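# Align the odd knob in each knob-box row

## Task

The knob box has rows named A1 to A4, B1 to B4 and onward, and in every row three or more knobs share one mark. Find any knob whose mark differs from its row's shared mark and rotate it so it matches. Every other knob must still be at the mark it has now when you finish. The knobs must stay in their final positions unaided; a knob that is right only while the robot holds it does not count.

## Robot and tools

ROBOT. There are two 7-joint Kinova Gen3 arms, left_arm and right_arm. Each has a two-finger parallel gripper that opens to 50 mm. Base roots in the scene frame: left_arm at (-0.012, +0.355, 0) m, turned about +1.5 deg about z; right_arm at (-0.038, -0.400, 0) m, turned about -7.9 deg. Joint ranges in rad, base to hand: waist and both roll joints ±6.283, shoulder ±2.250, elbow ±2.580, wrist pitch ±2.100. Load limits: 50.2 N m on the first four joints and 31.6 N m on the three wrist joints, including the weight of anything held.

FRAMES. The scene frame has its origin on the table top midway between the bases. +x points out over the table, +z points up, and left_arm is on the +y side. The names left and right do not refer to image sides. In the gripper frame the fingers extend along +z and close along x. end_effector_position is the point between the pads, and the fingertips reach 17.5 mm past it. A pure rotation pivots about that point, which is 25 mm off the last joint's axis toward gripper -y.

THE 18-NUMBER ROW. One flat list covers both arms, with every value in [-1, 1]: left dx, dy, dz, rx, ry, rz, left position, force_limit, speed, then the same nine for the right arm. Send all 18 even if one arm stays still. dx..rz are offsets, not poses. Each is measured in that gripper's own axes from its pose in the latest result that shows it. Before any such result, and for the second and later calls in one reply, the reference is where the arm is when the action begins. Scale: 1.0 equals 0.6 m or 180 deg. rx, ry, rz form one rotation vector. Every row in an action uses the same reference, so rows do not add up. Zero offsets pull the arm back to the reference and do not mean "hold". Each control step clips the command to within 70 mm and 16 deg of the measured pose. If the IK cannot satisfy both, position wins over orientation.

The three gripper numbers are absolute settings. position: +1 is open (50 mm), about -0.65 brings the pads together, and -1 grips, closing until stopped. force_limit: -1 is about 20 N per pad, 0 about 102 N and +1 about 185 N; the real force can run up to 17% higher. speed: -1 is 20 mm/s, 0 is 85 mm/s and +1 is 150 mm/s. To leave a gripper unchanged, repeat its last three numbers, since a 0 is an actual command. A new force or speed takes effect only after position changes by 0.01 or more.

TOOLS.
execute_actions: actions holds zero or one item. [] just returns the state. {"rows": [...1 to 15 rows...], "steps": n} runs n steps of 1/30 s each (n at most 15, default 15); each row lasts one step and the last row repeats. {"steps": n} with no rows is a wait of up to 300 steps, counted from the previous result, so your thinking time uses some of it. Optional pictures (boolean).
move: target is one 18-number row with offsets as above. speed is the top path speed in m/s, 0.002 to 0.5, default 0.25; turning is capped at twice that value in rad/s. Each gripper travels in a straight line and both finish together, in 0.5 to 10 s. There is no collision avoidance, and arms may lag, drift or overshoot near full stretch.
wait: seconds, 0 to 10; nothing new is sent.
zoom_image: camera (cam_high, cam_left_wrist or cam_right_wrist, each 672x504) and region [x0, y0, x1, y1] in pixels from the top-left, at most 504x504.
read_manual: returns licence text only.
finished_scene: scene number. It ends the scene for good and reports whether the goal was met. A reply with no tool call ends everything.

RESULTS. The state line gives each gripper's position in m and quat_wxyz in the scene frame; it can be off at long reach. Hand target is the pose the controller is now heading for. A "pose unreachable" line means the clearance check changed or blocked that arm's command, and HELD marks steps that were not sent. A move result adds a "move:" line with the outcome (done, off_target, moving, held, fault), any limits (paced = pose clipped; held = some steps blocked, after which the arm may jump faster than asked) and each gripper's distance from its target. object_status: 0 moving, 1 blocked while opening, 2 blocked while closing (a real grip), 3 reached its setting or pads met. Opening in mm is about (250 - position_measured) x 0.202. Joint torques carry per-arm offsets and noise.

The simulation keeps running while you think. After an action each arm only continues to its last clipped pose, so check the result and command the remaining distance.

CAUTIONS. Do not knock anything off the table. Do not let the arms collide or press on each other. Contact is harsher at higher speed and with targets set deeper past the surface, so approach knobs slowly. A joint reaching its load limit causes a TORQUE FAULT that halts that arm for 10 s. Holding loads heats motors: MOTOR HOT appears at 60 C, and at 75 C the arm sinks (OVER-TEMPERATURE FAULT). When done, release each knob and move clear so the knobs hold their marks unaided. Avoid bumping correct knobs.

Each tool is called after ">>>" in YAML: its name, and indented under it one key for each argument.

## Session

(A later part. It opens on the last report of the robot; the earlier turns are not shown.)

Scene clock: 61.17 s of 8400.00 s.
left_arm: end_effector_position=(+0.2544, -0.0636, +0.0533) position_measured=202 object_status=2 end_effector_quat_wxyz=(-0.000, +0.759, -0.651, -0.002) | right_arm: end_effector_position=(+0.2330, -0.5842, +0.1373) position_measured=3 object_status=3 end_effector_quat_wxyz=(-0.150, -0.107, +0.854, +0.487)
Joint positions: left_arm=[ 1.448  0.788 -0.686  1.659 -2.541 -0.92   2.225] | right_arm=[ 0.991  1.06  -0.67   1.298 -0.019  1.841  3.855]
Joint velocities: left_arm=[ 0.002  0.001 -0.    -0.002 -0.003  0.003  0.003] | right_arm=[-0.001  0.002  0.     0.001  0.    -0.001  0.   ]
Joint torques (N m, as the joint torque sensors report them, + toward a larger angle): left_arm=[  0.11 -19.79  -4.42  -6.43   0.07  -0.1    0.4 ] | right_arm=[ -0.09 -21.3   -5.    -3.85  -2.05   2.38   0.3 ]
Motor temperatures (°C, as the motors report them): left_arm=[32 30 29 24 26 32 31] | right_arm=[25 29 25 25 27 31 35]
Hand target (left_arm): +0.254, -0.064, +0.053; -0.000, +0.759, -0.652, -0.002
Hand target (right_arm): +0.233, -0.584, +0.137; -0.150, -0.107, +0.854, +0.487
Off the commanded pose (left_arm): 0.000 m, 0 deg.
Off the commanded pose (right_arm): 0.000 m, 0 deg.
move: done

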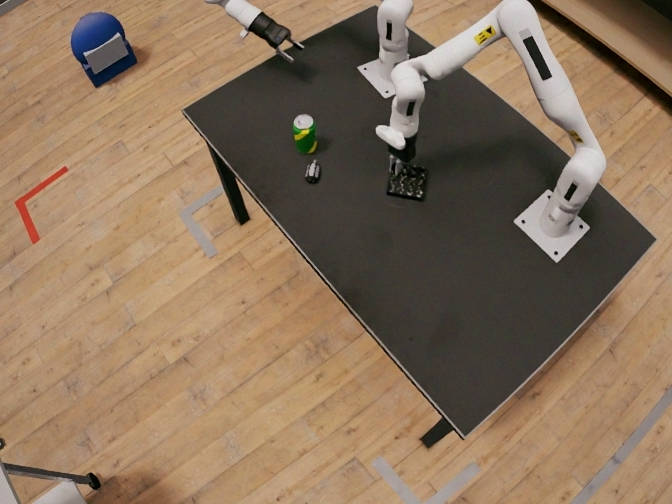

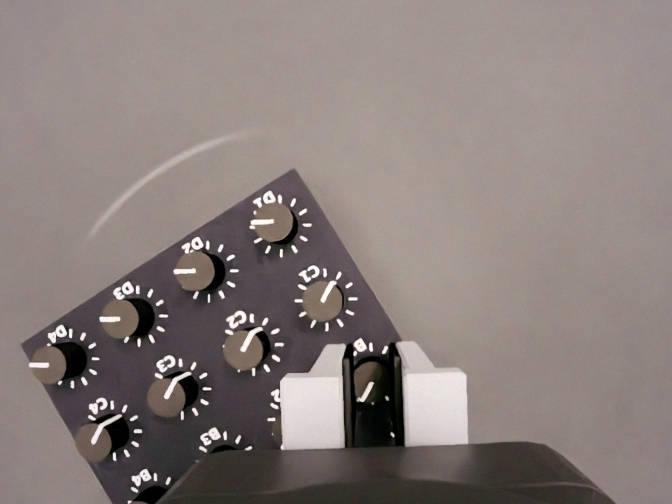

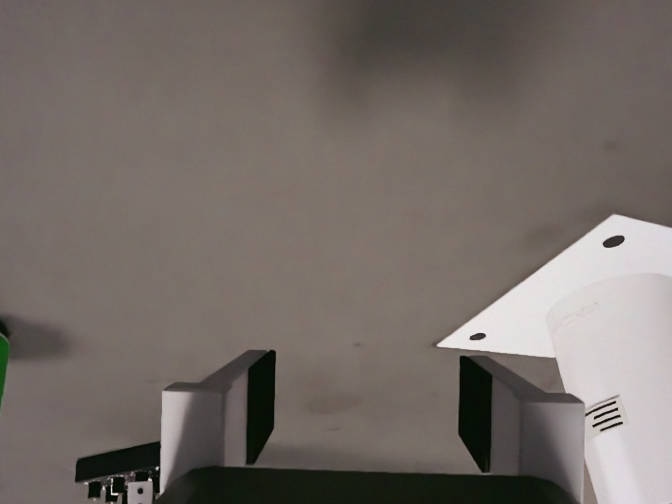

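Now release, lift and verify the entire box.

>>> execute_actions:
  actions:
    - {"rows":[[0,0,0,0,0,0,-0.12,-0.8,0,0,0,0,0,0,0,1,-0.5,0]],"steps":8}
  pictures: false

>>> move:
  target: [0,0,-0.04,0,0,0,-0.12,-0.8,0,0,0,0,0,0,0,1,-0.5,0]
  speed: 0.08

>>> move:
  target: [-0.04,0.12,-0.1,0,0,0,-0.12,-0.8,0,0,0,0,0,0,0,1,-0.5,0]
  speed: 0.2

>>> zoom_image:
  camera: "cam_left_wrist"
  region: [150, 30, 550, 360]

Scene clock: 64.43 s of 8400.00 s.
left_arm: end_effector_position=(+0.2544, -0.0636, +0.0533) position_measured=171 object_status=0 end_effector_quat_wxyz=(-0.000, +0.759, -0.651, -0.002) | right_arm: end_effector_position=(+0.2330, -0.5842, +0.1373) position_measured=3 object_status=3 end_effector_quat_wxyz=(-0.150, -0.107, +0.854, +0.487)
Joint positions: left_arm=[ 1.448  0.788 -0.686  1.659 -2.541 -0.92   2.225] | right_arm=[ 0.991  1.06  -0.67   1.298 -0.019  1.841  3.855]
Joint velocities: left_arm=[-0.001 -0.001  0.    -0.001 -0.     0.     0.   ] | right_arm=[-0.    -0.     0.    -0.001  0.    -0.    -0.   ]
Joint torques (N m, as the joint torque sensors report them, + toward a larger angle): left_arm=[  0.22 -19.86  -4.51  -6.37   0.14  -0.14   0.81] | right_arm=[ -0.23 -21.44  -4.91  -3.77  -2.03   2.4    0.38]
Motor temperatures (°C, as the motors report them): left_arm=[32 30 29 24 26 32 31] | right_arm=[25 29 25 25 27 31 35]
Hand target (left_arm): +0.254, -0.064, +0.053; -0.000, +0.759, -0.651, -0.002
Hand target (right_arm): +0.233, -0.584, +0.137; -0.150, -0.107, +0.854, +0.487
Off the commanded pose (left_arm): 0.000 m, 0 deg.
Off the commanded pose (right_arm): 0.000 m, 0 deg.
Steps of this call (steps 1 to 90: nothing new was sent; steps 91 to 98: all 8 steps of this action). Readings (end_effector_position | what the end effector reports):
91: left_arm (+0.2544, -0.0636, +0.0533) | right_arm (+0.2330, -0.5842, +0.1373) | left_arm position_measured=192 object_status=0 | right_arm position_measured=3 object_status=3
92: left_arm (+0.2545, -0.0636, +0.0533) | right_arm (+0.2330, -0.5842, +0.1373) | left_arm position_measured=178 object_status=0 | right_arm position_measured=3 object_status=3
94: left_arm (+0.2545, -0.0636, +0.0533) | right_arm (+0.2330, -0.5842, +0.1373) | left_arm position_measured=171 object_status=0 | right_arm position_measured=3 object_status=3
98: the state above

Scene clock: 65.37 s of 8400.00 s.
left_arm: end_effector_position=(+0.2546, -0.0634, +0.0772) position_measured=171 object_status=3 end_effector_quat_wxyz=(-0.000, +0.759, -0.651, -0.002) | right_arm: end_effector_position=(+0.2330, -0.5842, +0.1373) position_measured=3 object_status=3 end_effector_quat_wxyz=(-0.150, -0.107, +0.854, +0.487)
Joint positions: left_arm=[ 1.461  0.752 -0.71   1.638 -2.572 -0.972  2.249] | right_arm=[ 0.991  1.06  -0.67   1.298 -0.019  1.841  3.855]
Joint velocities: left_arm=[ 0.003 -0.003  0.001  0.     0.    -0.002  0.002] | right_arm=[ 0.     0.001 -0.    -0.    -0.     0.002  0.   ]
Joint torques (N m, as the joint torque sensors report them, + toward a larger angle): left_arm=[ -0.22 -19.12  -4.92  -6.52  -0.31   0.2    0.42] | right_arm=[ -0.04 -21.36  -5.02  -3.8   -2.01   2.32   0.35]
Motor temperatures (°C, as the motors report them): left_arm=[32 30 29 24 26 32 31] | right_arm=[25 29 25 25 27 31 35]
Hand target (left_arm): +0.254, -0.064, +0.077; -0.000, +0.759, -0.651, -0.002
Hand target (right_arm): +0.233, -0.584, +0.137; -0.150, -0.107, +0.854, +0.487
Off the commanded pose (left_arm): 0.000 m, 0 deg.
Off the commanded pose (right_arm): 0.000 m, 0 deg.
move: done

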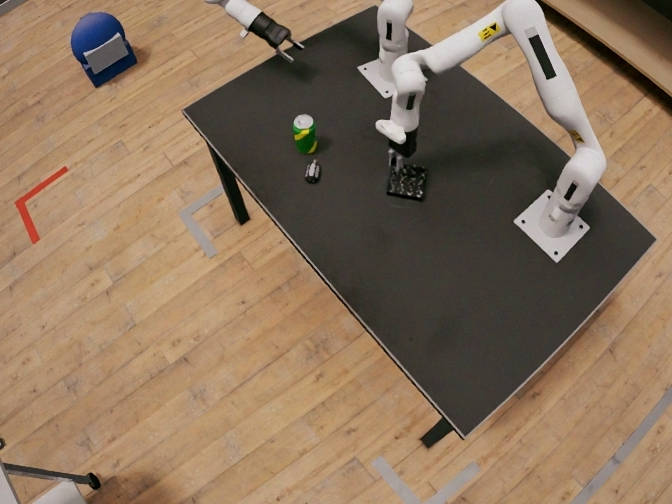

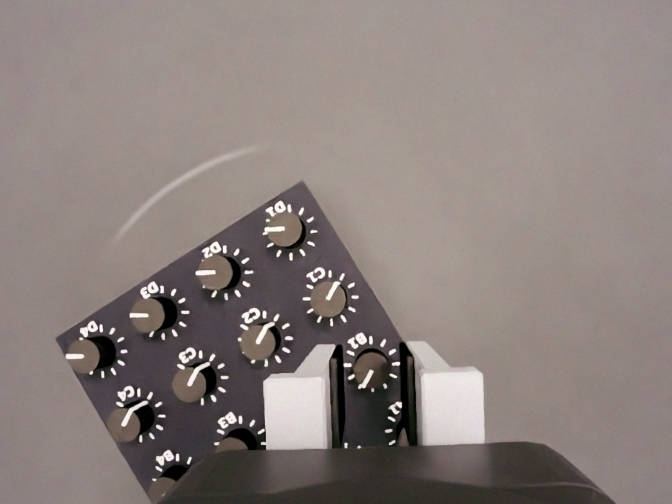

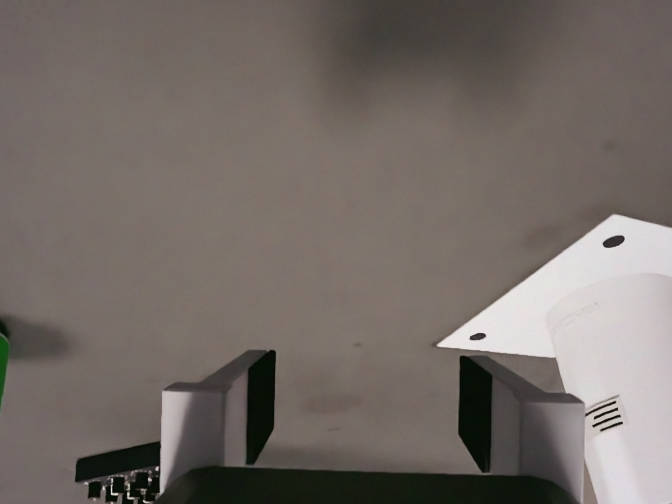

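Scene clock: 66.33 s of 8400.00 s.
left_arm: end_effector_position=(+0.1801, -0.0506, +0.1371) position_measured=171 object_status=3 end_effector_quat_wxyz=(-0.001, +0.759, -0.651, -0.002) | right_arm: end_effector_position=(+0.2330, -0.5842, +0.1373) position_measured=3 object_status=3 end_effector_quat_wxyz=(-0.150, -0.107, +0.854, +0.487)
Joint positions: left_arm=[ 1.67   0.587 -0.78   1.724 -2.671 -1.033  2.421] | right_arm=[ 0.991  1.06  -0.67   1.298 -0.019  1.841  3.855]
Joint velocities: left_arm=[ 0.003 -0.003  0.001 -0.001 -0.001  0.     0.001] | right_arm=[-0.    -0.001 -0.     0.    -0.    -0.     0.001]
Joint torques (N m, as the joint torque sensors report them, + toward a larger angle): left_arm=[ -0.21 -16.9   -4.17  -7.3    0.16  -0.16   0.27] | right_arm=[ -0.12 -21.27  -5.19  -3.97  -2.03   2.37   0.31]
Motor temperatures (°C, as the motors report them): left_arm=[32 30 29 24 26 32 31] | right_arm=[25 29 25 25 27 31 35]
Hand target (left_arm): +0.180, -0.051, +0.137; -0.000, +0.759, -0.651, -0.002
Hand target (right_arm): +0.233, -0.584, +0.137; -0.150, -0.107, +0.854, +0.487
Off the commanded pose (left_arm): 0.000 m, 0 deg.
Off the commanded pose (right_arm): 0.000 m, 0 deg.
move: done

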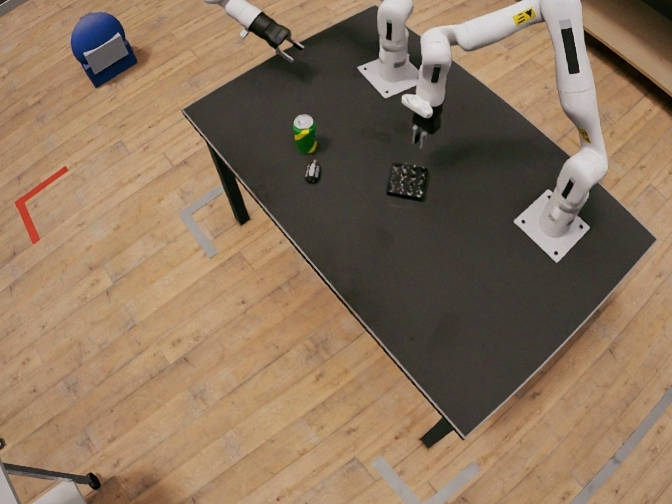

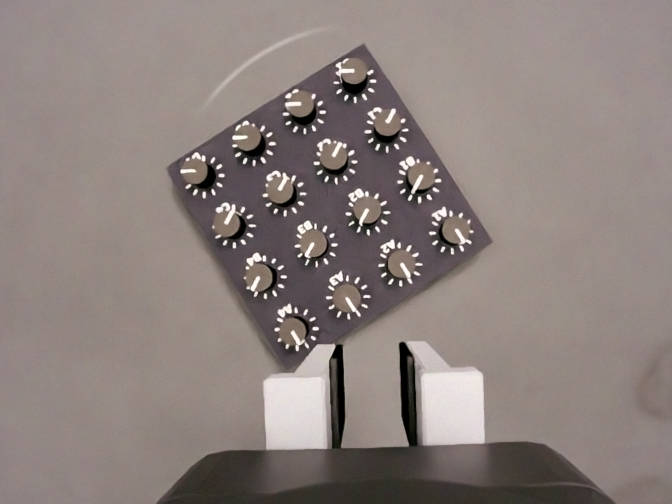

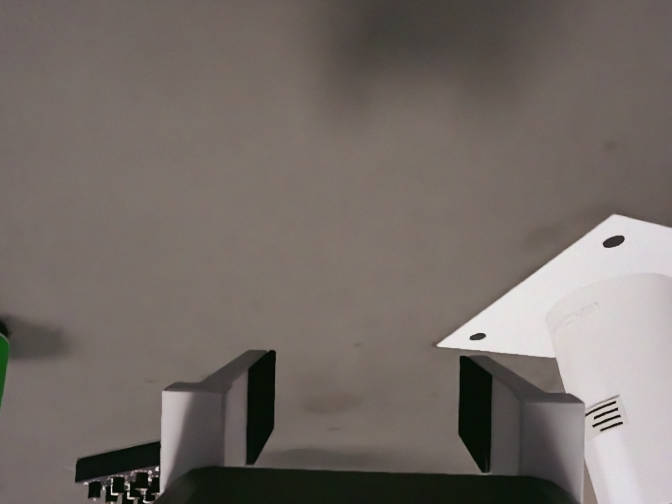

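Region (150, 30, 550, 360) of cam_left_wrist's 672x504 image, scaled by 1.260; it fills the top 416 rows of this view, and the rest is white.

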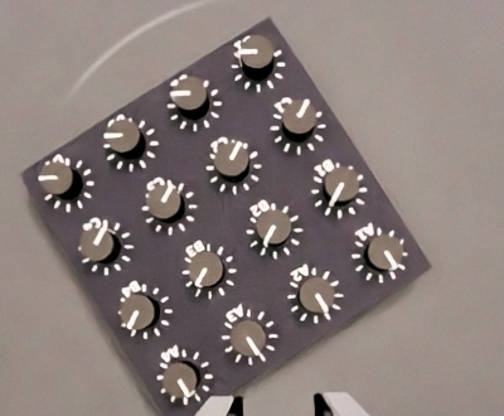

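All rows are consistent.

>>> finished_scene:
  scene: 2

The scene is finished: the task was done.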